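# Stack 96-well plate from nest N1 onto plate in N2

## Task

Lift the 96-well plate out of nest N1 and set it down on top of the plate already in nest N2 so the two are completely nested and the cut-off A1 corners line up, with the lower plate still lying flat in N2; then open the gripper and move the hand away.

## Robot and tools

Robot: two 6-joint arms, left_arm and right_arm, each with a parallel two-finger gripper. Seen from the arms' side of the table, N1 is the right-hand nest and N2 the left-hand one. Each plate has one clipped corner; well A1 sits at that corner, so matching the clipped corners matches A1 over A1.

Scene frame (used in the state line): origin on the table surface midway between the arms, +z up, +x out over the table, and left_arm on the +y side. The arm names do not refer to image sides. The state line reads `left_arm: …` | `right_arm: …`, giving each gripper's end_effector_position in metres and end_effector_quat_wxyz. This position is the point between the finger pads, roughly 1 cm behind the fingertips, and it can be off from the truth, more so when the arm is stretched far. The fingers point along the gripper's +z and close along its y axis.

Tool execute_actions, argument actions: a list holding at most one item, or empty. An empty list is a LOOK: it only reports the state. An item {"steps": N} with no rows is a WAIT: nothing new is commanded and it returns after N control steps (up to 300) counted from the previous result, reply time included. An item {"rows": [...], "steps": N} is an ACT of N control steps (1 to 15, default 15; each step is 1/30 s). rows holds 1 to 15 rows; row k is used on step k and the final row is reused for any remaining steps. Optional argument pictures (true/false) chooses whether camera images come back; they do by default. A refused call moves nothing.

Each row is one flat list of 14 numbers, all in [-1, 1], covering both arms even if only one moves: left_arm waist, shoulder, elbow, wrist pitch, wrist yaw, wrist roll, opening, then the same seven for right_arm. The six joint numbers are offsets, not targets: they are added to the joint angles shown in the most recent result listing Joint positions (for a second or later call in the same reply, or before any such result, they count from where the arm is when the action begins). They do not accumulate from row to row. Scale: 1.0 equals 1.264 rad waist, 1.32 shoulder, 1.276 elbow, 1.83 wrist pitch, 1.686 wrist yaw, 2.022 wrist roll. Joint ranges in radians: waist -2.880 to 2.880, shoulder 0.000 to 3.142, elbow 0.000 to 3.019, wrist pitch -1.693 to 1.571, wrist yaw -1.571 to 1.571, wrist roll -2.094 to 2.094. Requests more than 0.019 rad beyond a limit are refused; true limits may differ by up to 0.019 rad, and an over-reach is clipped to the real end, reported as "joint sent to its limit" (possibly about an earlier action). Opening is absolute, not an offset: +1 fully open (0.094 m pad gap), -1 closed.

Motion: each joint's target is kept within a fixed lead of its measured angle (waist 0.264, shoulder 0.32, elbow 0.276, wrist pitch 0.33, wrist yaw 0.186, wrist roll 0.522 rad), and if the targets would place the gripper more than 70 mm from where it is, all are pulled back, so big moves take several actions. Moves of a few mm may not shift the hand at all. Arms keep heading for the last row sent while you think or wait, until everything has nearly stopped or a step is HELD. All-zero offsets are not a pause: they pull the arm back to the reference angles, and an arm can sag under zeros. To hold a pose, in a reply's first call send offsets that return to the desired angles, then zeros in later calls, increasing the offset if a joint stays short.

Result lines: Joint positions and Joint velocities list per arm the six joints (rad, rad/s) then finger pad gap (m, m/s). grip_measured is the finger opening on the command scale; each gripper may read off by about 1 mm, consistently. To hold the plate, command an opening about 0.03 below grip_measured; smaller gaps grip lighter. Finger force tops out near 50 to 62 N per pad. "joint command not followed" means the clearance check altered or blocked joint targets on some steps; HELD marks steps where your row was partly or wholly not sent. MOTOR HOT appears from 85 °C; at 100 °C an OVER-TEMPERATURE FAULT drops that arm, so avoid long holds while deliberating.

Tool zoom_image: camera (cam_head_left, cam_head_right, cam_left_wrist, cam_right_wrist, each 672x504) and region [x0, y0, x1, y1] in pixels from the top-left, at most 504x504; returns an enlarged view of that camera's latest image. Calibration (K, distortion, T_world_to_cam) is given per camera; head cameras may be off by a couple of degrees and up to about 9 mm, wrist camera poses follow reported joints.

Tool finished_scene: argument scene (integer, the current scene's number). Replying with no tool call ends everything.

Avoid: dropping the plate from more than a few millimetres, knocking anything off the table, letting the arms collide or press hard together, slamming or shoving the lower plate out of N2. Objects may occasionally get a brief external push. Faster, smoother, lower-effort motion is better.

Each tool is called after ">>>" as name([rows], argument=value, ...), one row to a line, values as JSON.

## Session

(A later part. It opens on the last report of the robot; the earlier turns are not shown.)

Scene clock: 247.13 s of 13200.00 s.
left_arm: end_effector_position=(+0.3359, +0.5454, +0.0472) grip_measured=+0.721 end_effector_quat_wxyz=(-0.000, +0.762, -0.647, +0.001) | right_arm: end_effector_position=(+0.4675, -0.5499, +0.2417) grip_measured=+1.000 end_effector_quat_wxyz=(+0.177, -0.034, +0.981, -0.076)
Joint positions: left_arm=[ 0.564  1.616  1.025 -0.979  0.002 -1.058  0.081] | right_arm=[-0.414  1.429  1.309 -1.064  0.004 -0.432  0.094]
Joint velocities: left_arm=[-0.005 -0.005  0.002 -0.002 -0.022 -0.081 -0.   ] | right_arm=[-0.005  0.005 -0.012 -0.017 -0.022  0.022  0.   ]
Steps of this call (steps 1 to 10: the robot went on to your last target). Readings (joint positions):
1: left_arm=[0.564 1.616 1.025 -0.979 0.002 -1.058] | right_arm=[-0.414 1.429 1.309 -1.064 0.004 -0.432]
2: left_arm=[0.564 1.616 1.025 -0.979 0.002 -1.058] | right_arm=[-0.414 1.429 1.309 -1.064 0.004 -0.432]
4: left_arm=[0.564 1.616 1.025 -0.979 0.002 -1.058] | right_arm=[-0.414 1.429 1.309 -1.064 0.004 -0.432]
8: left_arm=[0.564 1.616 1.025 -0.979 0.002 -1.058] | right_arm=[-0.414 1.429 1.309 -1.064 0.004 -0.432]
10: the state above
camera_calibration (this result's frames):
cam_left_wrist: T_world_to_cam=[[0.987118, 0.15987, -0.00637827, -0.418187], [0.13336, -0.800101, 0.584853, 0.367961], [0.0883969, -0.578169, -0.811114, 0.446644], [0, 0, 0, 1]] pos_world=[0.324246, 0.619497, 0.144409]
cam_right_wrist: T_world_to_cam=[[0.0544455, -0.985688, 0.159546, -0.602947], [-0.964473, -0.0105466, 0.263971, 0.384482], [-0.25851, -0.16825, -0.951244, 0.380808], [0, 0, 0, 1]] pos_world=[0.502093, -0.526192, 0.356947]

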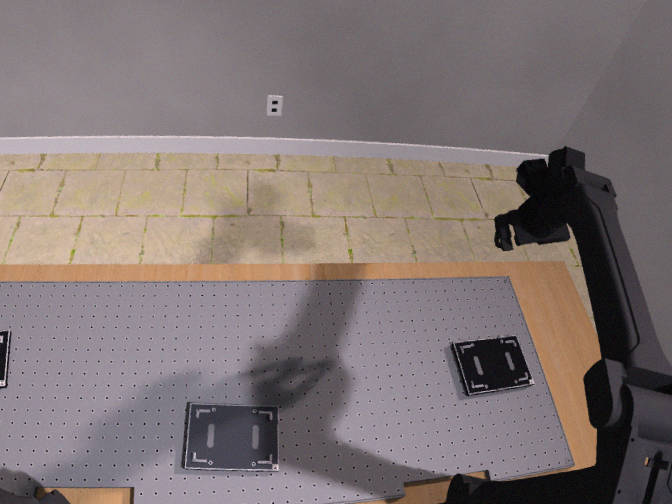

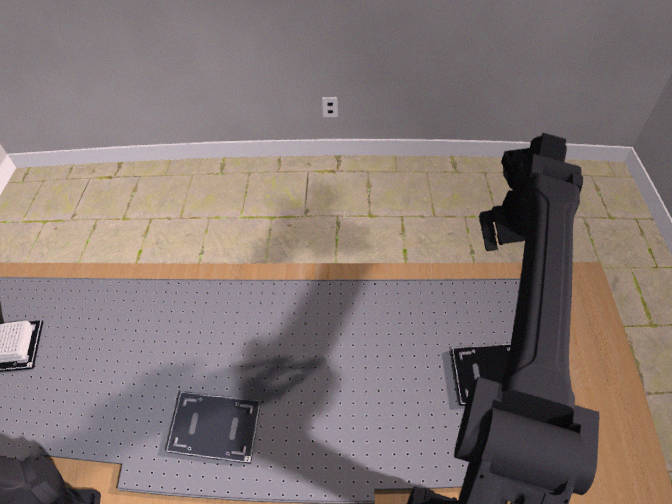

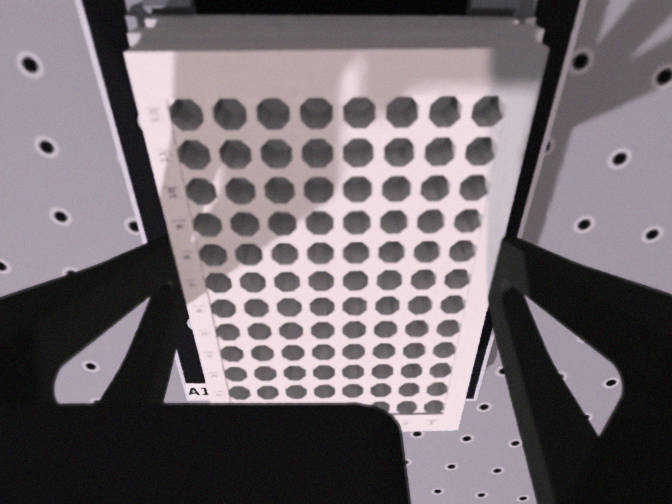

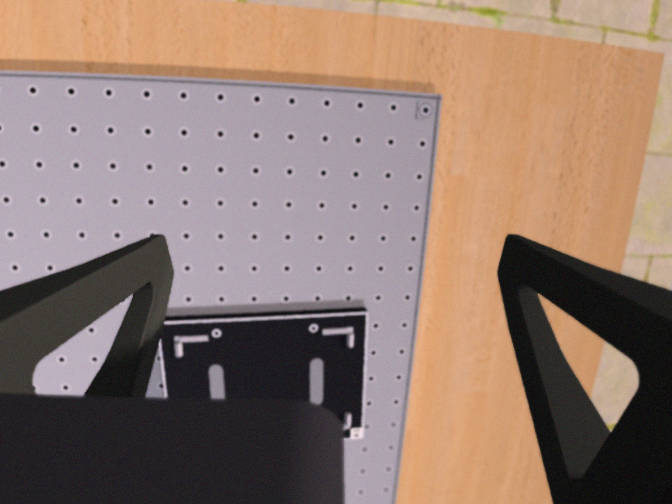

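>>> execute_actions([
  {"rows":[[0,-0.018,0,0,0,0,0.7,0,0,0,0,0,0,1],[0,-0.018,0,0,0,0,0.7,0,0,0,0,0,0,1],[0,-0.018,0,0,0,0,0.7,0,0,0,0,0,0,1],[0,-0.018,0,0,0,0,0.7,0,0,0,0,0,0,1],[0,-0.018,0,0,0,0,0.7,0,0,0,0,0,0,1],[0.006,-0.018,0,-0.012,0,0,0.7,0,0,0,0,0,0,1]]},
], pictures=false)

>>> execute_actions([
  {"steps":10},
], pictures=false)

>>> execute_actions([
  {"rows":[[0,0.024,0,0,0,0,0.7,0,0,0,0,0,0,1]]},
])

>>> zoom_image(camera="cam_left_wrist", region=[90,0,250,120])

>>> zoom_image(camera="cam_left_wrist", region=[422,0,582,120])

Scene clock: 258.70 s of 13200.00 s.
left_arm: end_effector_position=(+0.3345, +0.5443, +0.0492) grip_measured=+0.721 end_effector_quat_wxyz=(+0.001, +0.762, -0.647, +0.001) | right_arm: end_effector_position=(+0.4675, -0.5499, +0.2417) grip_measured=+1.000 end_effector_quat_wxyz=(+0.177, -0.034, +0.981, -0.076)
Joint positions: left_arm=[ 0.564  1.611  1.025 -0.988  0.002 -1.058  0.081] | right_arm=[-0.414  1.429  1.309 -1.064  0.004 -0.432  0.094]
Joint velocities: left_arm=[-0.015  0.005  0.002  0.007 -0.037  0.007 -0.   ] | right_arm=[-0.005  0.015  0.002  0.002  0.007 -0.066  0.   ]
Steps of this call (steps 1 to 15: the robot went on to your last target; steps 16 to 90: nothing new was sent; then 8.07 s passed at rest; steps 91 to 105: all 15 steps of this action). Readings (joint positions):
91: left_arm=[0.564 1.615 1.025 -0.979 0.002 -1.058] | right_arm=[-0.414 1.429 1.309 -1.064 0.004 -0.432]
92: left_arm=[0.564 1.613 1.025 -0.979 0.002 -1.058] | right_arm=[-0.414 1.429 1.309 -1.064 0.004 -0.432]
94: left_arm=[0.564 1.611 1.025 -0.979 0.002 -1.058] | right_arm=[-0.414 1.429 1.309 -1.064 0.004 -0.432]
98: left_arm=[0.564 1.611 1.025 -0.985 0.002 -1.058] | right_arm=[-0.414 1.429 1.309 -1.064 0.004 -0.432]
105: the state above

Scene clock: 259.03 s of 13200.00 s.
left_arm: end_effector_position=(+0.3345, +0.5443, +0.0492) grip_measured=+0.721 end_effector_quat_wxyz=(+0.001, +0.762, -0.647, +0.001) | right_arm: end_effector_position=(+0.4675, -0.5499, +0.2417) grip_measured=+1.000 end_effector_quat_wxyz=(+0.177, -0.034, +0.981, -0.076)
Joint positions: left_arm=[ 0.564  1.611  1.025 -0.988  0.002 -1.058  0.081] | right_arm=[-0.414  1.429  1.309 -1.064  0.004 -0.432  0.094]
Joint velocities: left_arm=[-0.015 -0.015  0.017  0.002 -0.051  0.007  0.   ] | right_arm=[-0.015 -0.005  0.002 -0.002  0.081 -0.007  0.   ]
Steps of this call (steps 1 to 10: the robot went on to your last target). Readings (joint positions):
1: left_arm=[0.564 1.611 1.025 -0.988 0.002 -1.058] | right_arm=[-0.414 1.429 1.309 -1.064 0.004 -0.432]
2: left_arm=[0.564 1.611 1.025 -0.988 0.002 -1.058] | right_arm=[-0.414 1.429 1.309 -1.064 0.004 -0.432]
4: left_arm=[0.564 1.611 1.025 -0.988 0.002 -1.058] | right_arm=[-0.414 1.429 1.309 -1.064 0.004 -0.432]
8: left_arm=[0.564 1.611 1.025 -0.988 0.002 -1.058] | right_arm=[-0.414 1.429 1.309 -1.064 0.004 -0.432]
10: the state above

Scene clock: 259.53 s of 13200.00 s.
left_arm: end_effector_position=(+0.3342, +0.5440, +0.0473) grip_measured=+0.721 end_effector_quat_wxyz=(+0.004, +0.762, -0.647, +0.000) | right_arm: end_effector_position=(+0.4675, -0.5499, +0.2417) grip_measured=+1.000 end_effector_quat_wxyz=(+0.177, -0.034, +0.981, -0.076)
Joint positions: left_arm=[ 0.564  1.615  1.025 -0.988  0.002 -1.058  0.081] | right_arm=[-0.414  1.429  1.309 -1.064  0.004 -0.432  0.094]
Joint velocities: left_arm=[-0.015  0.005  0.012 -0.022 -0.022 -0.037 -0.   ] | right_arm=[-0.005  0.005  0.017  0.007  0.007  0.007  0.   ]
Steps of this call (steps 1 to 15: all 15 steps of this action). Readings (joint positions):
1: left_arm=[0.564 1.611 1.025 -0.988 0.002 -1.058] | right_arm=[-0.414 1.429 1.309 -1.064 0.004 -0.432]
2: left_arm=[0.564 1.613 1.025 -0.988 0.002 -1.058] | right_arm=[-0.414 1.429 1.309 -1.064 0.004 -0.432]
4: left_arm=[0.564 1.615 1.025 -0.988 0.002 -1.058] | right_arm=[-0.414 1.429 1.309 -1.064 0.004 -0.432]
8: left_arm=[0.564 1.615 1.025 -0.988 0.002 -1.058] | right_arm=[-0.414 1.429 1.309 -1.064 0.004 -0.432]
15: the state above
camera_calibration (this result's frames):
cam_left_wrist: T_world_to_cam=[[0.987052, 0.159817, -0.0136825, -0.415939], [0.137202, -0.797024, 0.588157, 0.36391], [0.0830921, -0.582418, -0.808631, 0.45012], [0, 0, 0, 1]] pos_world=[0.323223, 0.618678, 0.144254]
cam_right_wrist: T_world_to_cam=[[0.0544455, -0.985688, 0.159546, -0.602947], [-0.964473, -0.0105466, 0.263971, 0.384482], [-0.25851, -0.16825, -0.951244, 0.380808], [0, 0, 0, 1]] pos_world=[0.502093, -0.526192, 0.356947]

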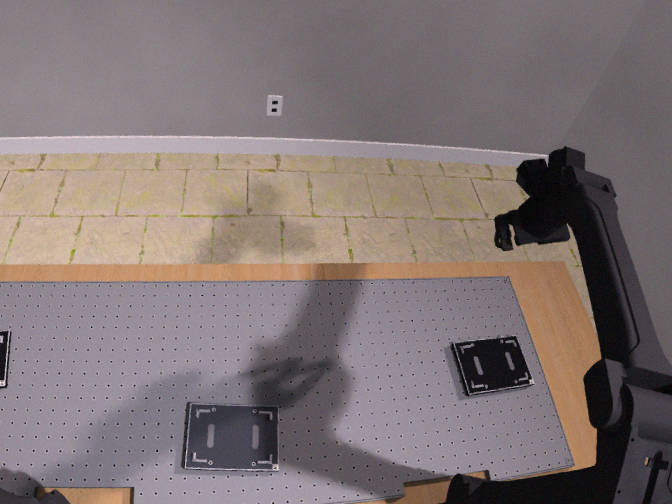

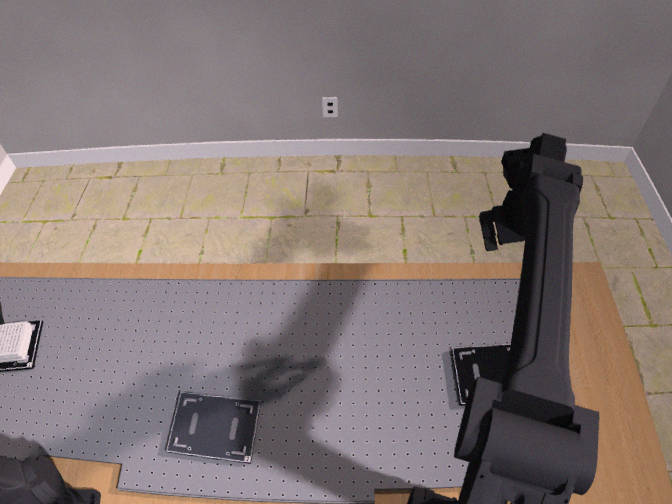

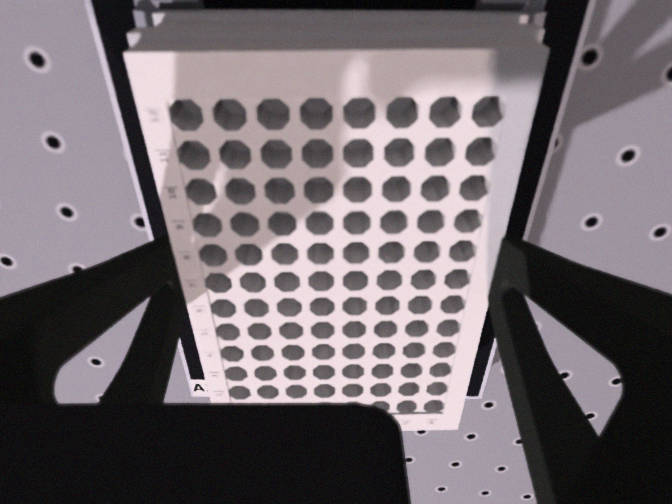

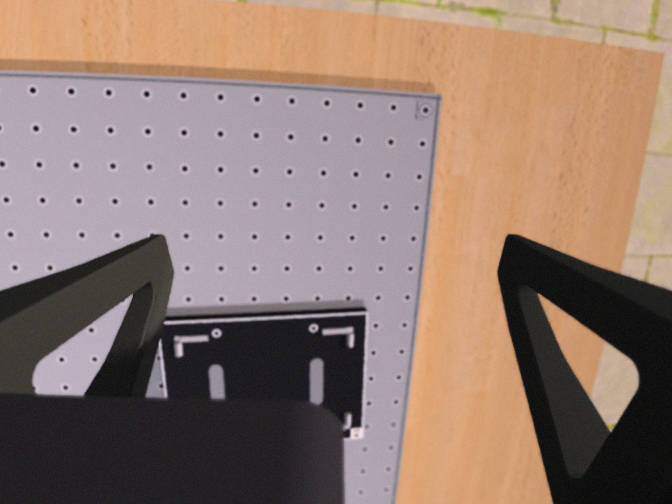

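Region (90, 0, 250, 120) of cam_left_wrist's 672x504 image, scaled by 3.150, with more detail than that image has; it fills the top 378 rows of this view, and the rest is white.

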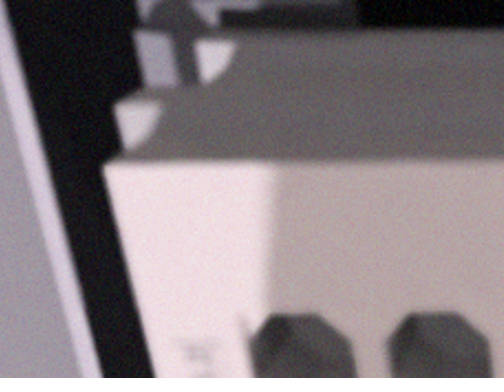

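Region (422, 0, 582, 120) of cam_left_wrist's 672x504 image, scaled by 3.150, with more detail than that image has; it fills the top 378 rows of this view, and the rest is white.

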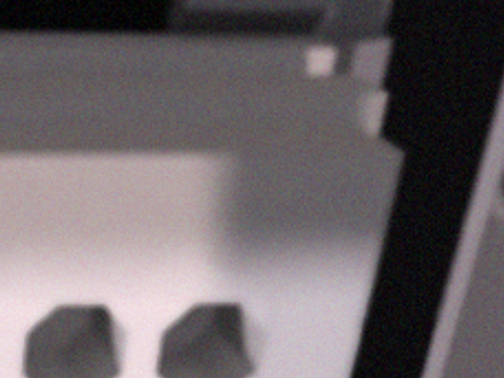

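>>> execute_actions([
  {"rows":[[0,-0.018,0,0,0,0,0.7,0,0,0,0,0,0,1],[0,-0.018,0,0,0,0,0.7,0,0,0,0,0,0,1],[0,-0.018,0,0,0,0,0.7,0,0,0,0,0,0,1],[0,-0.018,0,0,0,0,0.7,0,0,0,0,0,0,1],[0,-0.018,0,0,0,0,0.7,0,0,0,0,0,0,1],[0.0075,-0.018,0,0.011,0,0,0.7,0,0,0,0,0,0,1]]},
], pictures=false)

>>> execute_actions([
  {"steps":10},
], pictures=false)

>>> execute_actions([
  {"rows":[[0,0.024,0,0,0,0,0.7,0,0,0,0,0,0,1]]},
])

>>> zoom_image(camera="cam_left_wrist", region=[90,0,250,120])

>>> zoom_image(camera="cam_left_wrist", region=[422,0,582,120])

Scene clock: 271.47 s of 13200.00 s.
left_arm: end_effector_position=(+0.3350, +0.5455, +0.0492) grip_measured=+0.721 end_effector_quat_wxyz=(-0.001, +0.763, -0.647, +0.001) | right_arm: end_effector_position=(+0.4675, -0.5499, +0.2417) grip_measured=+1.000 end_effector_quat_wxyz=(+0.177, -0.034, +0.981, -0.076)
Joint positions: left_arm=[ 0.565  1.61   1.024 -0.982  0.002 -1.058  0.081] | right_arm=[-0.414  1.429  1.309 -1.064  0.004 -0.432  0.094]
Joint velocities: left_arm=[-0.005  0.015  0.007 -0.007  0.007 -0.007  0.   ] | right_arm=[-0.015 -0.005 -0.007 -0.002  0.007 -0.007  0.   ]
Steps of this call (steps 1 to 15: the robot went on to your last target; steps 16 to 90: nothing new was sent; then 8.43 s passed at rest; steps 91 to 105: all 15 steps of this action). Readings (joint positions):
91: left_arm=[0.564 1.614 1.025 -0.988 0.002 -1.058] | right_arm=[-0.414 1.429 1.309 -1.064 0.004 -0.432]
92: left_arm=[0.564 1.612 1.024 -0.988 0.002 -1.058] | right_arm=[-0.414 1.429 1.309 -1.064 0.004 -0.432]
94: left_arm=[0.564 1.611 1.024 -0.988 0.002 -1.058] | right_arm=[-0.414 1.429 1.309 -1.064 0.004 -0.432]
98: left_arm=[0.564 1.610 1.024 -0.984 0.002 -1.058] | right_arm=[-0.414 1.429 1.309 -1.064 0.004 -0.432]
105: the state above

Scene clock: 271.80 s of 13200.00 s.
left_arm: end_effector_position=(+0.3350, +0.5455, +0.0492) grip_measured=+0.721 end_effector_quat_wxyz=(-0.001, +0.763, -0.647, +0.001) | right_arm: end_effector_position=(+0.4675, -0.5499, +0.2417) grip_measured=+1.000 end_effector_quat_wxyz=(+0.177, -0.034, +0.981, -0.076)
Joint positions: left_arm=[ 0.565  1.61   1.024 -0.982  0.002 -1.058  0.081] | right_arm=[-0.414  1.429  1.309 -1.064  0.004 -0.432  0.094]
Joint velocities: left_arm=[-0.005 -0.015  0.007 -0.007 -0.081  0.037  0.   ] | right_arm=[-0.005 -0.015 -0.012  0.002  0.037 -0.007  0.   ]
Steps of this call (steps 1 to 10: the robot went on to your last target). Readings (joint positions):
1: left_arm=[0.565 1.610 1.024 -0.982 0.002 -1.058] | right_arm=[-0.414 1.429 1.309 -1.064 0.004 -0.432]
2: left_arm=[0.565 1.610 1.024 -0.982 0.002 -1.058] | right_arm=[-0.414 1.429 1.309 -1.064 0.004 -0.432]
4: left_arm=[0.565 1.610 1.024 -0.982 0.002 -1.058] | right_arm=[-0.414 1.429 1.309 -1.064 0.004 -0.432]
8: left_arm=[0.565 1.610 1.024 -0.982 0.002 -1.058] | right_arm=[-0.414 1.429 1.309 -1.064 0.004 -0.432]
10: the state above

Scene clock: 272.30 s of 13200.00 s.
left_arm: end_effector_position=(+0.3347, +0.5452, +0.0470) grip_measured=+0.721 end_effector_quat_wxyz=(+0.001, +0.763, -0.647, +0.001) | right_arm: end_effector_position=(+0.4675, -0.5499, +0.2417) grip_measured=+1.000 end_effector_quat_wxyz=(+0.177, -0.034, +0.981, -0.076)
Joint positions: left_arm=[ 0.565  1.616  1.024 -0.982  0.002 -1.058  0.081] | right_arm=[-0.414  1.429  1.309 -1.064  0.004 -0.432  0.094]
Joint velocities: left_arm=[-0.005 -0.005  0.007 -0.012  0.007  0.051 -0.   ] | right_arm=[ 0.005  0.005  0.002  0.012 -0.037 -0.066  0.   ]
Steps of this call (steps 1 to 15: all 15 steps of this action). Readings (joint positions):
1: left_arm=[0.565 1.611 1.024 -0.982 0.002 -1.058] | right_arm=[-0.414 1.429 1.309 -1.064 0.004 -0.432]
2: left_arm=[0.565 1.613 1.024 -0.982 0.002 -1.058] | right_arm=[-0.414 1.429 1.309 -1.064 0.004 -0.432]
4: left_arm=[0.565 1.616 1.024 -0.982 0.002 -1.058] | right_arm=[-0.414 1.429 1.309 -1.064 0.004 -0.432]
8: left_arm=[0.565 1.616 1.024 -0.982 0.002 -1.058] | right_arm=[-0.414 1.429 1.309 -1.064 0.004 -0.432]
15: the state above
camera_calibration (this result's frames):
cam_left_wrist: T_world_to_cam=[[0.986849, 0.161356, -0.00969845, -0.417547], [0.136322, -0.798498, 0.58636, 0.366148], [0.0868687, -0.57997, -0.809993, 0.448017], [0, 0, 0, 1]] pos_world=[0.323223, 0.619579, 0.144146]
cam_right_wrist: T_world_to_cam=[[0.0544455, -0.985688, 0.159546, -0.602947], [-0.964473, -0.0105466, 0.263971, 0.384482], [-0.25851, -0.16825, -0.951244, 0.380808], [0, 0, 0, 1]] pos_world=[0.502093, -0.526192, 0.356947]

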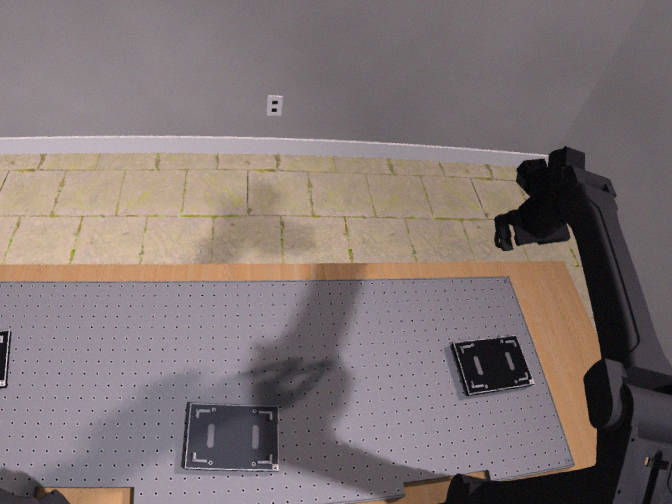

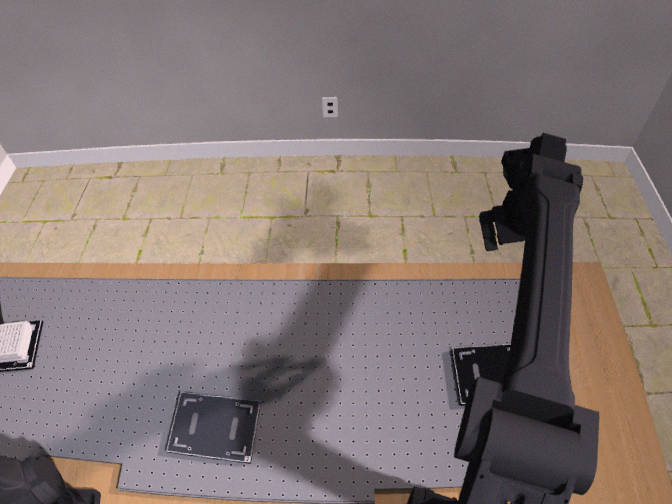

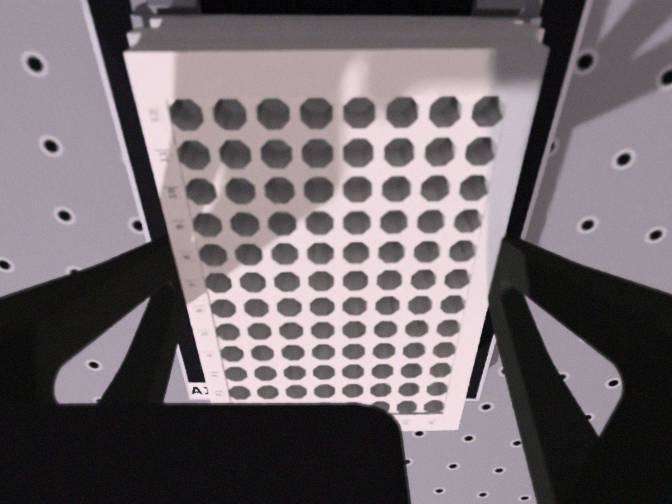

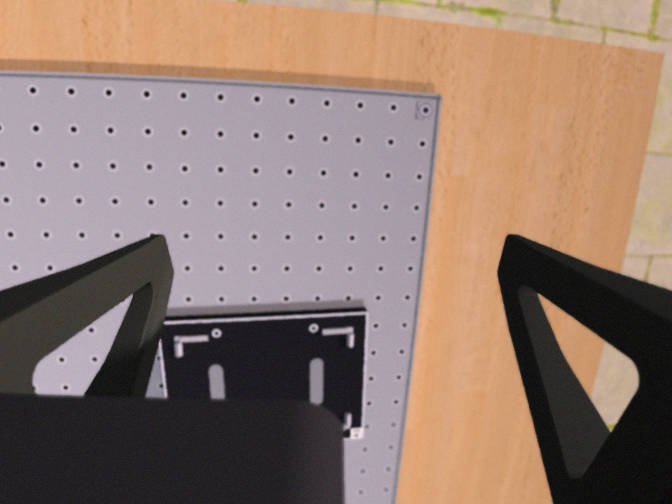

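Region (90, 0, 250, 120) of cam_left_wrist's 672x504 image, scaled by 3.150, with more detail than that image has; it fills the top 378 rows of this view, and the rest is white.

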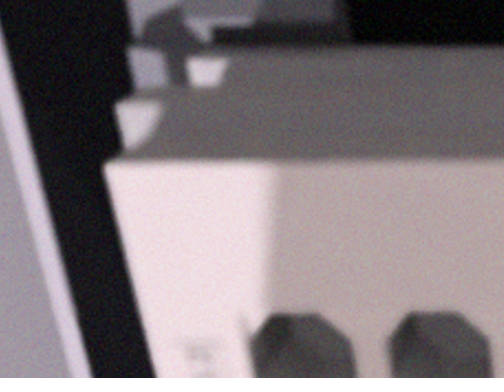

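Region (422, 0, 582, 120) of cam_left_wrist's 672x504 image, scaled by 3.150, with more detail than that image has; it fills the top 378 rows of this view, and the rest is white.

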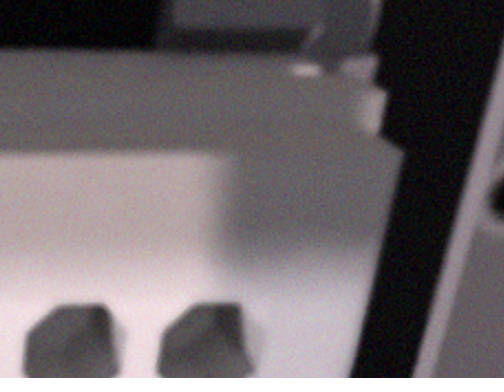

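>>> execute_actions([
  {"rows":[[0,-0.018,0,0,0,0,0.7,0,0,0,0,0,0,1],[0,-0.018,0,0,0,0,0.7,0,0,0,0,0,0,1],[0,-0.018,0,0,0,0,0.7,0,0,0,0,0,0,1],[0,-0.018,0,0,0,0,0.7,0,0,0,0,0,0,1],[0,-0.018,0,0,0,0,0.7,0,0,0,0,0,0,1],[0,-0.018,0,0,0,0.013,0.7,0,0,0,0,0,0,1]]},
], pictures=false)

>>> execute_actions([
  {"steps":15},
], pictures=false)

>>> execute_actions([
  {"rows":[[0,0.024,0,0,0,0,0.7,0,0,0,0,0,0,1]]},
])

>>> zoom_image(camera="cam_left_wrist", region=[90,0,250,120])

>>> zoom_image(camera="cam_left_wrist", region=[422,0,582,120])

Scene clock: 288.47 s of 13200.00 s.
left_arm: end_effector_position=(+0.3349, +0.5454, +0.0491) grip_measured=+0.721 end_effector_quat_wxyz=(-0.001, +0.760, -0.650, +0.001) | right_arm: end_effector_position=(+0.4675, -0.5499, +0.2417) grip_measured=+1.000 end_effector_quat_wxyz=(+0.177, -0.034, +0.981, -0.076)
Joint positions: left_arm=[ 0.565  1.61   1.024 -0.982  0.002 -1.049  0.081] | right_arm=[-0.414  1.429  1.309 -1.064  0.004 -0.432  0.094]
Joint velocities: left_arm=[ 0.005 -0.015  0.012 -0.002  0.022 -0.037 -0.   ] | right_arm=[ 0.005  0.005  0.012 -0.007  0.007  0.022  0.   ]
Steps of this call (steps 1 to 15: the robot went on to your last target; steps 16 to 90: nothing new was sent; then 12.67 s passed at rest; steps 91 to 105: all 15 steps of this action). Readings (joint positions):
91: left_arm=[0.565 1.614 1.024 -0.982 0.002 -1.058] | right_arm=[-0.414 1.429 1.309 -1.064 0.004 -0.432]
92: left_arm=[0.565 1.612 1.024 -0.982 0.002 -1.058] | right_arm=[-0.414 1.429 1.309 -1.064 0.004 -0.432]
94: left_arm=[0.565 1.611 1.024 -0.982 0.002 -1.058] | right_arm=[-0.414 1.429 1.309 -1.064 0.004 -0.432]
98: left_arm=[0.565 1.610 1.024 -0.982 0.002 -1.053] | right_arm=[-0.414 1.429 1.309 -1.064 0.004 -0.432]
105: the state above

Scene clock: 288.97 s of 13200.00 s.
left_arm: end_effector_position=(+0.3349, +0.5454, +0.0491) grip_measured=+0.721 end_effector_quat_wxyz=(-0.001, +0.759, -0.651, +0.001) | right_arm: end_effector_position=(+0.4675, -0.5499, +0.2417) grip_measured=+1.000 end_effector_quat_wxyz=(+0.177, -0.034, +0.981, -0.076)
Joint positions: left_arm=[ 0.565  1.61   1.024 -0.982  0.002 -1.048  0.081] | right_arm=[-0.414  1.429  1.309 -1.064  0.004 -0.432  0.094]
Joint velocities: left_arm=[-0.005 -0.015  0.017  0.007  0.051 -0.037  0.   ] | right_arm=[-0.005 -0.005 -0.022  0.012  0.007 -0.051  0.   ]
Steps of this call (steps 1 to 15: the robot went on to your last target). Readings (joint positions):
1: left_arm=[0.565 1.610 1.024 -0.982 0.002 -1.049] | right_arm=[-0.414 1.429 1.309 -1.064 0.004 -0.432]
2: left_arm=[0.565 1.610 1.024 -0.982 0.002 -1.049] | right_arm=[-0.414 1.429 1.309 -1.064 0.004 -0.432]
4: left_arm=[0.565 1.610 1.024 -0.982 0.002 -1.048] | right_arm=[-0.414 1.429 1.309 -1.064 0.004 -0.432]
8: left_arm=[0.565 1.610 1.024 -0.982 0.002 -1.048] | right_arm=[-0.414 1.429 1.309 -1.064 0.004 -0.432]
15: the state above
All arms were judged still, so your last target was given up. Only a new action makes them travel on or press farther. Fingers that are still opening or closing keep moving.

Scene clock: 289.47 s of 13200.00 s.
left_arm: end_effector_position=(+0.3346, +0.5451, +0.0471) grip_measured=+0.721 end_effector_quat_wxyz=(+0.001, +0.759, -0.651, +0.001) | right_arm: end_effector_position=(+0.4675, -0.5499, +0.2417) grip_measured=+1.000 end_effector_quat_wxyz=(+0.177, -0.034, +0.981, -0.076)
Joint positions: left_arm=[ 0.565  1.615  1.024 -0.982  0.002 -1.048  0.081] | right_arm=[-0.414  1.429  1.309 -1.064  0.004 -0.432  0.094]
Joint velocities: left_arm=[-0.005 -0.015  0.007  0.002  0.022  0.022 -0.001] | right_arm=[ 0.005 -0.015 -0.002 -0.002  0.022 -0.007  0.   ]
Steps of this call (steps 1 to 15: all 15 steps of this action). Readings (joint positions):
1: left_arm=[0.565 1.611 1.024 -0.982 0.002 -1.048] | right_arm=[-0.414 1.429 1.309 -1.064 0.004 -0.432]
2: left_arm=[0.565 1.613 1.024 -0.982 0.002 -1.048] | right_arm=[-0.414 1.429 1.309 -1.064 0.004 -0.432]
4: left_arm=[0.565 1.615 1.024 -0.982 0.002 -1.048] | right_arm=[-0.414 1.429 1.309 -1.064 0.004 -0.432]
8: left_arm=[0.565 1.615 1.024 -0.982 0.002 -1.048] | right_arm=[-0.414 1.429 1.309 -1.064 0.004 -0.432]
15: the state above
camera_calibration (this result's frames):
cam_left_wrist: T_world_to_cam=[[0.988518, 0.150805, -0.00947825, -0.412272], [0.127628, -0.799727, 0.586641, 0.369592], [0.0808882, -0.581115, -0.809791, 0.450583], [0, 0, 0, 1]] pos_world=[0.323921, 0.619586, 0.144153]
cam_right_wrist: T_world_to_cam=[[0.0544455, -0.985688, 0.159546, -0.602947], [-0.964473, -0.0105466, 0.263971, 0.384482], [-0.25851, -0.16825, -0.951244, 0.380808], [0, 0, 0, 1]] pos_world=[0.502093, -0.526192, 0.356947]

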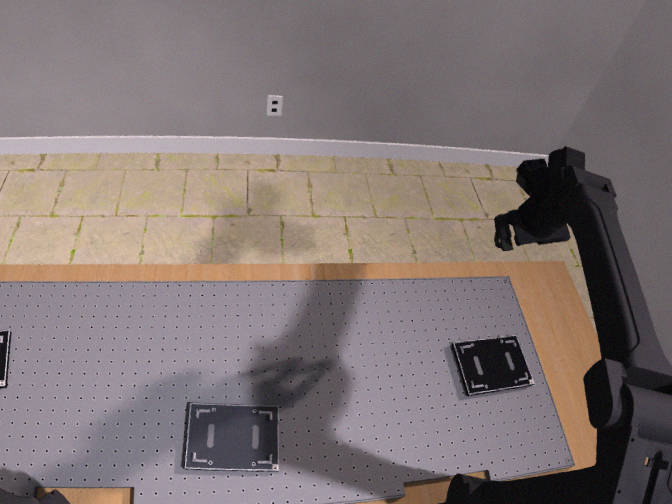

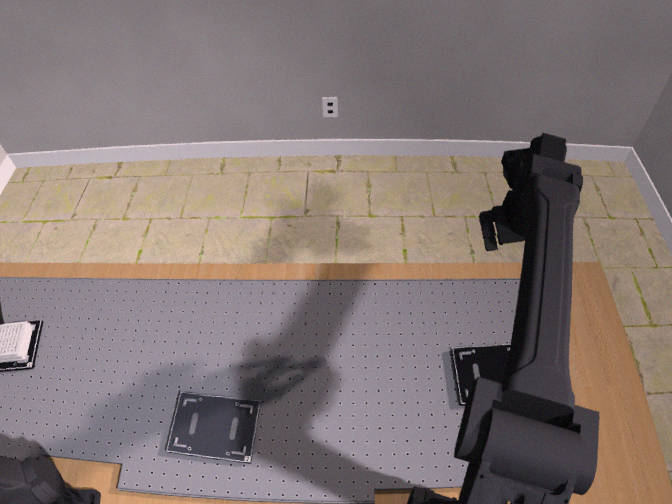

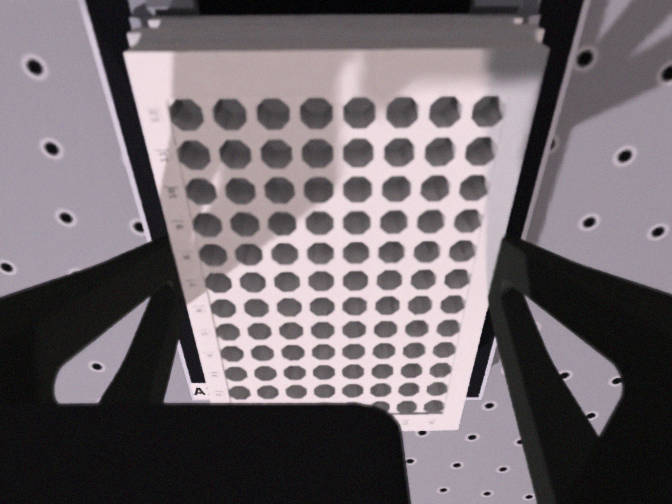

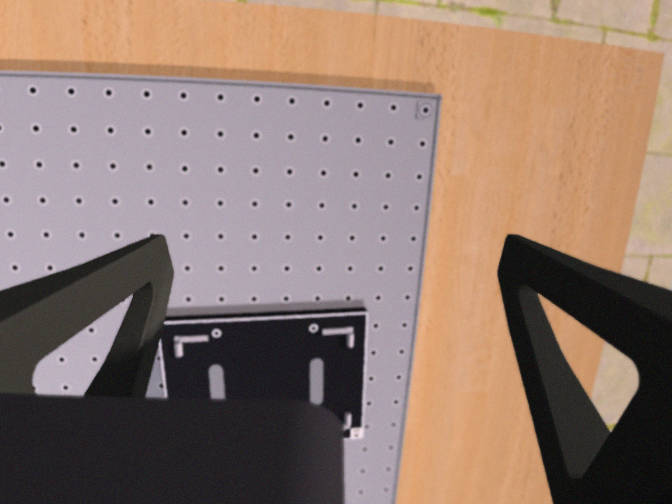

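Region (90, 0, 250, 120) of cam_left_wrist's 672x504 image, scaled by 3.150, with more detail than that image has; it fills the top 378 rows of this view, and the rest is white.

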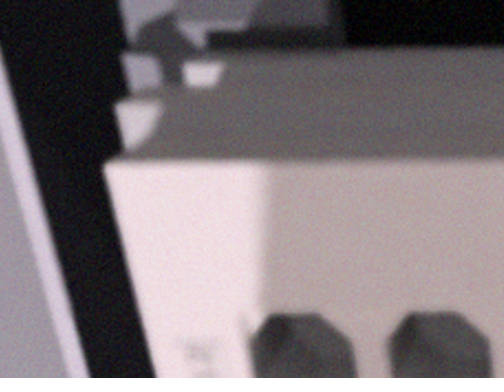

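Region (422, 0, 582, 120) of cam_left_wrist's 672x504 image, scaled by 3.150, with more detail than that image has; it fills the top 378 rows of this view, and the rest is white.

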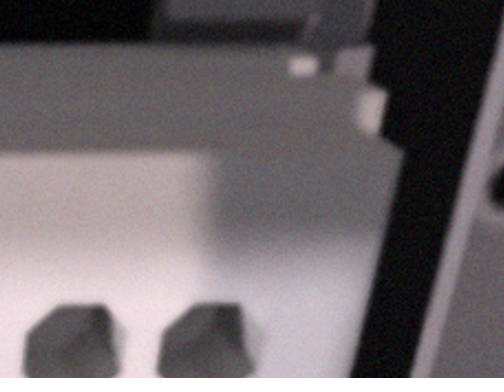

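>>> execute_actions([
  {"rows":[[0,0,0,0,0,0,0.74,0,0,0,0,0,0,1],[0,0,0,0,0,0,0.77,0,0,0,0,0,0,1],[0,0,0,0,0,0,0.8,0,0,0,0,0,0,1],[0,0,0,0,0,0,1,0,0,0,0,0,0,1]]},
])

>>> zoom_image(camera="cam_left_wrist", region=[90,0,250,120])

>>> zoom_image(camera="cam_left_wrist", region=[422,0,582,120])

Scene clock: 298.53 s of 13200.00 s.
left_arm: end_effector_position=(+0.3347, +0.5451, +0.0474) grip_measured=+0.998 end_effector_quat_wxyz=(+0.001, +0.759, -0.651, +0.001) | right_arm: end_effector_position=(+0.4675, -0.5499, +0.2417) grip_measured=+1.000 end_effector_quat_wxyz=(+0.177, -0.034, +0.981, -0.076)
Joint positions: left_arm=[ 0.565  1.615  1.024 -0.982  0.002 -1.048  0.094] | right_arm=[-0.414  1.429  1.309 -1.064  0.004 -0.432  0.094]
Joint velocities: left_arm=[-0.005 -0.005 -0.017 -0.017  0.007  0.007  0.   ] | right_arm=[-0.005  0.005  0.007  0.017 -0.037 -0.051  0.   ]
Steps of this call (steps 1 to 15: the robot went on to your last target; steps 16 to 90: nothing new was sent; then 5.57 s passed at rest; steps 91 to 105: all 15 steps of this action). Readings (joint positions):
91: left_arm=[0.565 1.615 1.024 -0.982 0.002 -1.048] | right_arm=[-0.414 1.429 1.309 -1.064 0.004 -0.432]
92: left_arm=[0.565 1.615 1.024 -0.982 0.002 -1.048] | right_arm=[-0.414 1.429 1.309 -1.064 0.004 -0.432]
94: left_arm=[0.565 1.615 1.024 -0.982 0.002 -1.048] | right_arm=[-0.414 1.429 1.309 -1.064 0.004 -0.432]
98: left_arm=[0.565 1.615 1.024 -0.982 0.002 -1.048] | right_arm=[-0.414 1.429 1.309 -1.064 0.004 -0.432]
105: the state above
camera_calibration (this result's frames):
cam_left_wrist: T_world_to_cam=[[0.988524, 0.150809, -0.00881828, -0.41236], [0.127279, -0.800007, 0.586335, 0.369722], [0.0813699, -0.580728, -0.810021, 0.450489], [0, 0, 0, 1]] pos_world=[0.323913, 0.61958, 0.144488]
cam_right_wrist: T_world_to_cam=[[0.0544455, -0.985688, 0.159546, -0.602947], [-0.964473, -0.0105466, 0.263971, 0.384482], [-0.25851, -0.16825, -0.951244, 0.380808], [0, 0, 0, 1]] pos_world=[0.502093, -0.526192, 0.356947]

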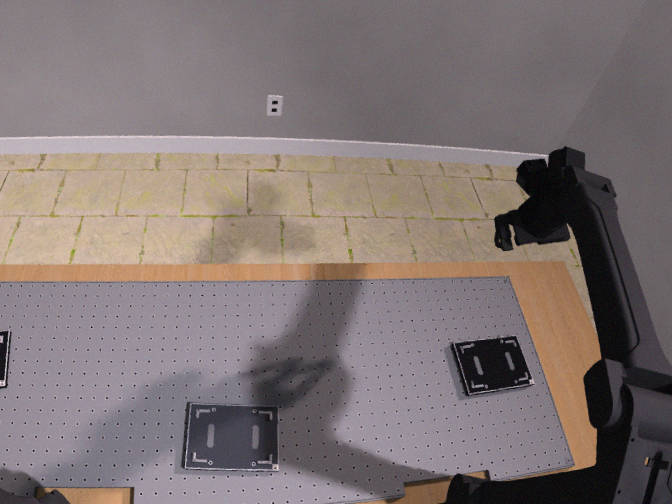

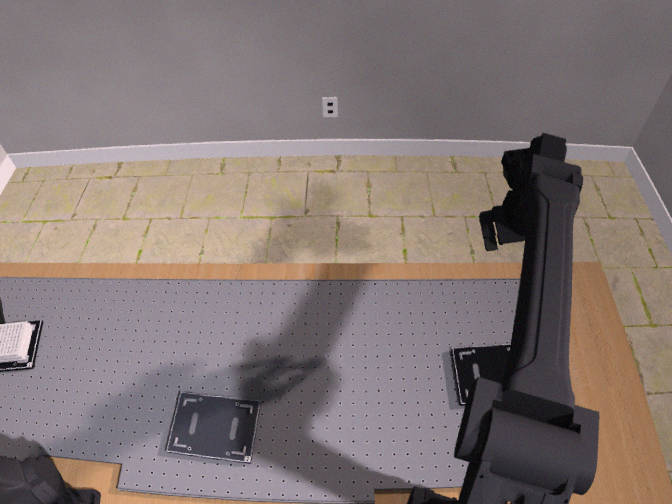

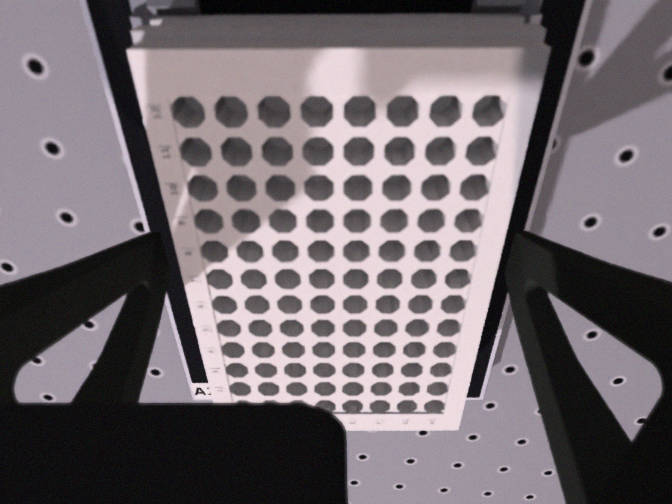

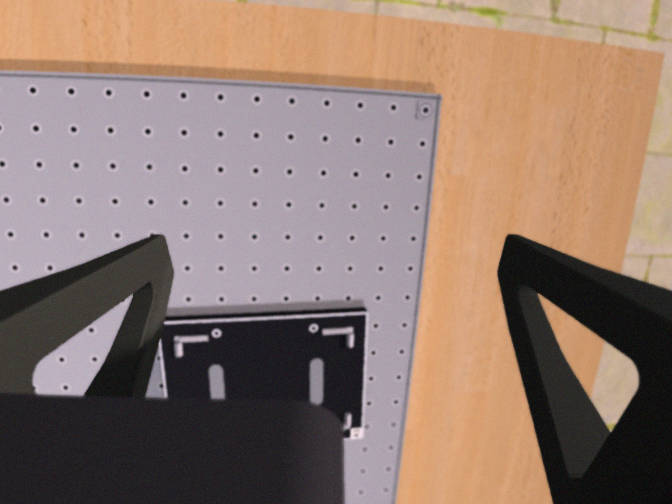

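Region (90, 0, 250, 120) of cam_left_wrist's 672x504 image, scaled by 3.150, with more detail than that image has; it fills the top 378 rows of this view, and the rest is white.

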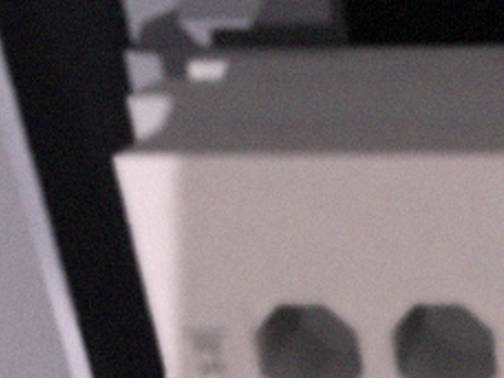

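Region (422, 0, 582, 120) of cam_left_wrist's 672x504 image, scaled by 3.150, with more detail than that image has; it fills the top 378 rows of this view, and the rest is white.

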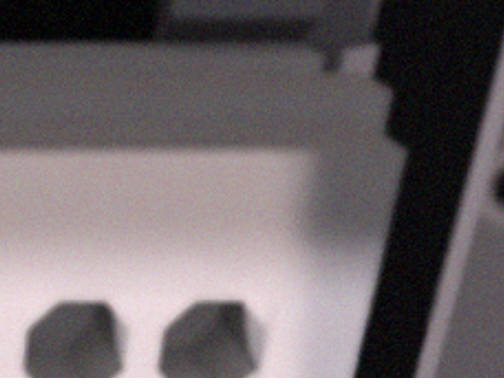

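>>> execute_actions([
  {"rows":[[0,0,0,0,0,0,0.85,0,0,0,0,0,0,1],[0,0,0,0,0,0,0.8,0,0,0,0,0,0,1],[0,0,0,0,0,0,0.78,0,0,0,0,0,0,1],[0,0,0,0,0,0,0.76,0,0,0,0,0,0,1],[0,0,0,0,0,0,0.75,0,0,0,0,0,0,1],[0,0,0,0,0,0,0.74,0,0,0,0,0,0,1]]},
], pictures=false)

>>> execute_actions([
  {"rows":[[0,0,0,0,0,0,1,0,0,0,0,0,0,1]]},
])

>>> zoom_image(camera="cam_left_wrist", region=[90,0,250,120])

>>> zoom_image(camera="cam_left_wrist", region=[422,0,582,120])

Scene clock: 310.27 s of 13200.00 s.
left_arm: end_effector_position=(+0.3347, +0.5451, +0.0475) grip_measured=+0.745 end_effector_quat_wxyz=(+0.001, +0.759, -0.651, +0.001) | right_arm: end_effector_position=(+0.4675, -0.5499, +0.2417) grip_measured=+1.000 end_effector_quat_wxyz=(+0.177, -0.034, +0.981, -0.076)
Joint positions: left_arm=[ 0.565  1.614  1.024 -0.982  0.002 -1.048  0.082] | right_arm=[-0.414  1.429  1.309 -1.064  0.004 -0.432  0.094]
Joint velocities: left_arm=[ 0.005  0.005  0.007 -0.027 -0.022  0.022 -0.001] | right_arm=[-0.024  0.005 -0.002  0.012  0.051  0.095  0.   ]
Steps of this call (steps 1 to 15: the robot went on to your last target; steps 16 to 90: nothing new was sent; then 8.23 s passed at rest; steps 91 to 105: all 15 steps of this action). Readings (joint positions):
91: left_arm=[0.565 1.615 1.024 -0.982 0.002 -1.048] | right_arm=[-0.414 1.429 1.309 -1.064 0.004 -0.432]
92: left_arm=[0.565 1.615 1.024 -0.982 0.002 -1.048] | right_arm=[-0.414 1.429 1.309 -1.064 0.004 -0.432]
94: left_arm=[0.565 1.615 1.024 -0.982 0.002 -1.048] | right_arm=[-0.414 1.429 1.309 -1.064 0.004 -0.432]
98: left_arm=[0.565 1.614 1.024 -0.982 0.002 -1.048] | right_arm=[-0.414 1.429 1.309 -1.064 0.004 -0.432]
105: the state above

Scene clock: 310.77 s of 13200.00 s.
left_arm: end_effector_position=(+0.3347, +0.5451, +0.0475) grip_measured=+0.998 end_effector_quat_wxyz=(+0.001, +0.759, -0.651, +0.001) | right_arm: end_effector_position=(+0.4675, -0.5499, +0.2417) grip_measured=+1.000 end_effector_quat_wxyz=(+0.177, -0.034, +0.981, -0.076)
Joint positions: left_arm=[ 0.565  1.614  1.024 -0.982  0.002 -1.048  0.094] | right_arm=[-0.414  1.429  1.309 -1.064  0.004 -0.432  0.094]
Joint velocities: left_arm=[ 0.005  0.005 -0.007 -0.002 -0.081  0.037 -0.001] | right_arm=[ 0.005  0.015 -0.017 -0.002  0.051 -0.081  0.   ]
Steps of this call (steps 1 to 15: all 15 steps of this action). Readings (joint positions):
1: left_arm=[0.565 1.614 1.024 -0.982 0.002 -1.048] | right_arm=[-0.414 1.429 1.309 -1.064 0.004 -0.432]
2: left_arm=[0.565 1.614 1.024 -0.982 0.002 -1.048] | right_arm=[-0.414 1.429 1.309 -1.064 0.004 -0.432]
4: left_arm=[0.565 1.614 1.024 -0.982 0.002 -1.048] | right_arm=[-0.414 1.429 1.309 -1.064 0.004 -0.432]
8: left_arm=[0.565 1.614 1.024 -0.982 0.002 -1.048] | right_arm=[-0.414 1.429 1.309 -1.064 0.004 -0.432]
15: the state above
camera_calibration (this result's frames):
cam_left_wrist: T_world_to_cam=[[0.988526, 0.150811, -0.00848829, -0.412404], [0.127105, -0.800147, 0.586181, 0.369787], [0.0816108, -0.580535, -0.810135, 0.450442], [0, 0, 0, 1]] pos_world=[0.323909, 0.619576, 0.144656]
cam_right_wrist: T_world_to_cam=[[0.0544455, -0.985688, 0.159546, -0.602947], [-0.964473, -0.0105466, 0.263971, 0.384482], [-0.25851, -0.16825, -0.951244, 0.380808], [0, 0, 0, 1]] pos_world=[0.502093, -0.526192, 0.356947]

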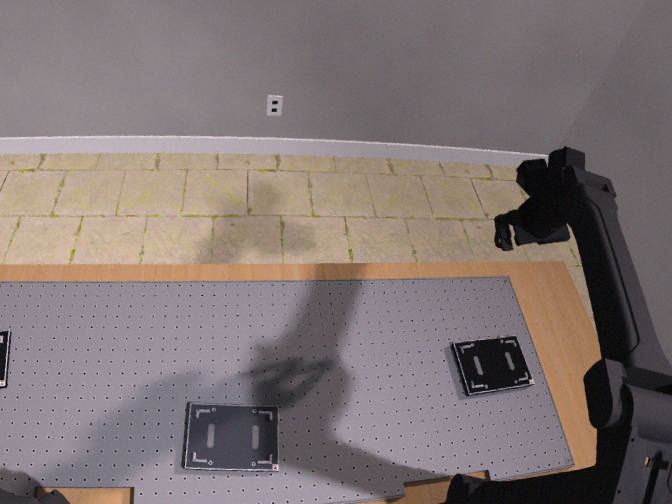

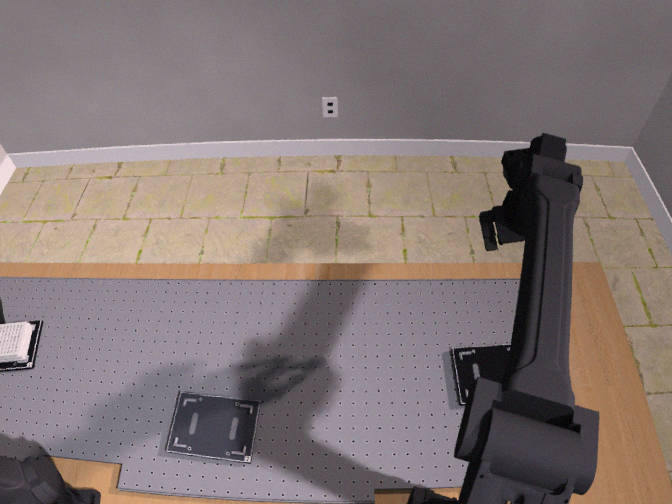

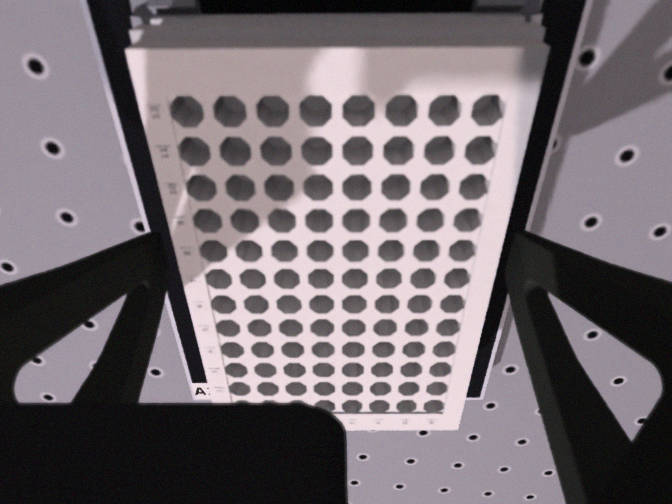

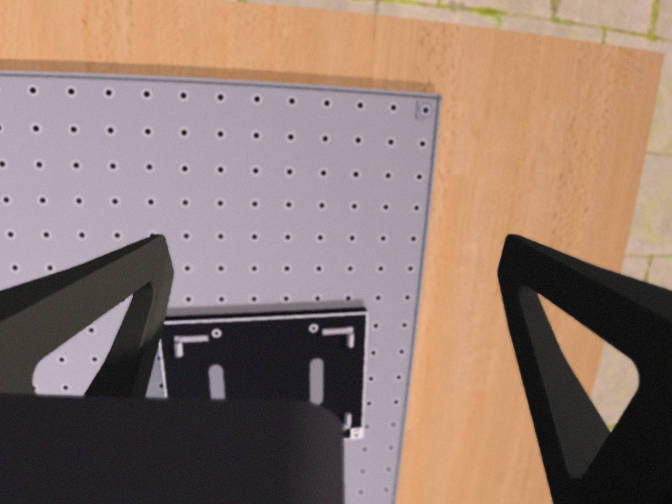

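Region (90, 0, 250, 120) of cam_left_wrist's 672x504 image, scaled by 3.150, with more detail than that image has; it fills the top 378 rows of this view, and the rest is white.

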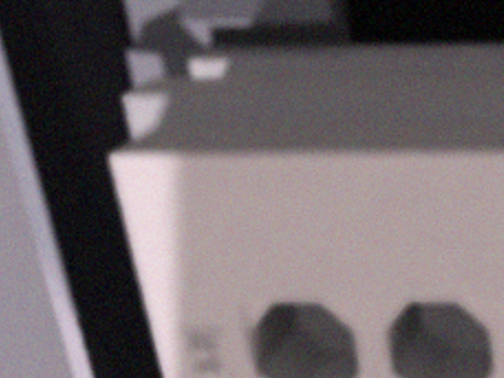

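Region (422, 0, 582, 120) of cam_left_wrist's 672x504 image, scaled by 3.150, with more detail than that image has; it fills the top 378 rows of this view, and the rest is white.

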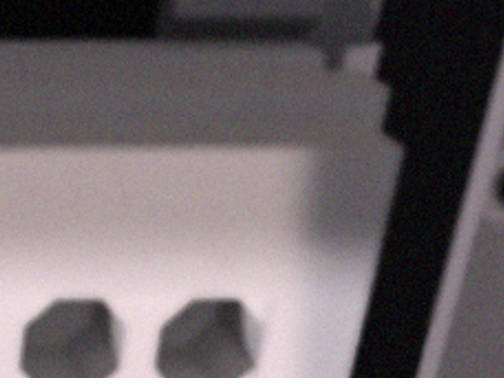

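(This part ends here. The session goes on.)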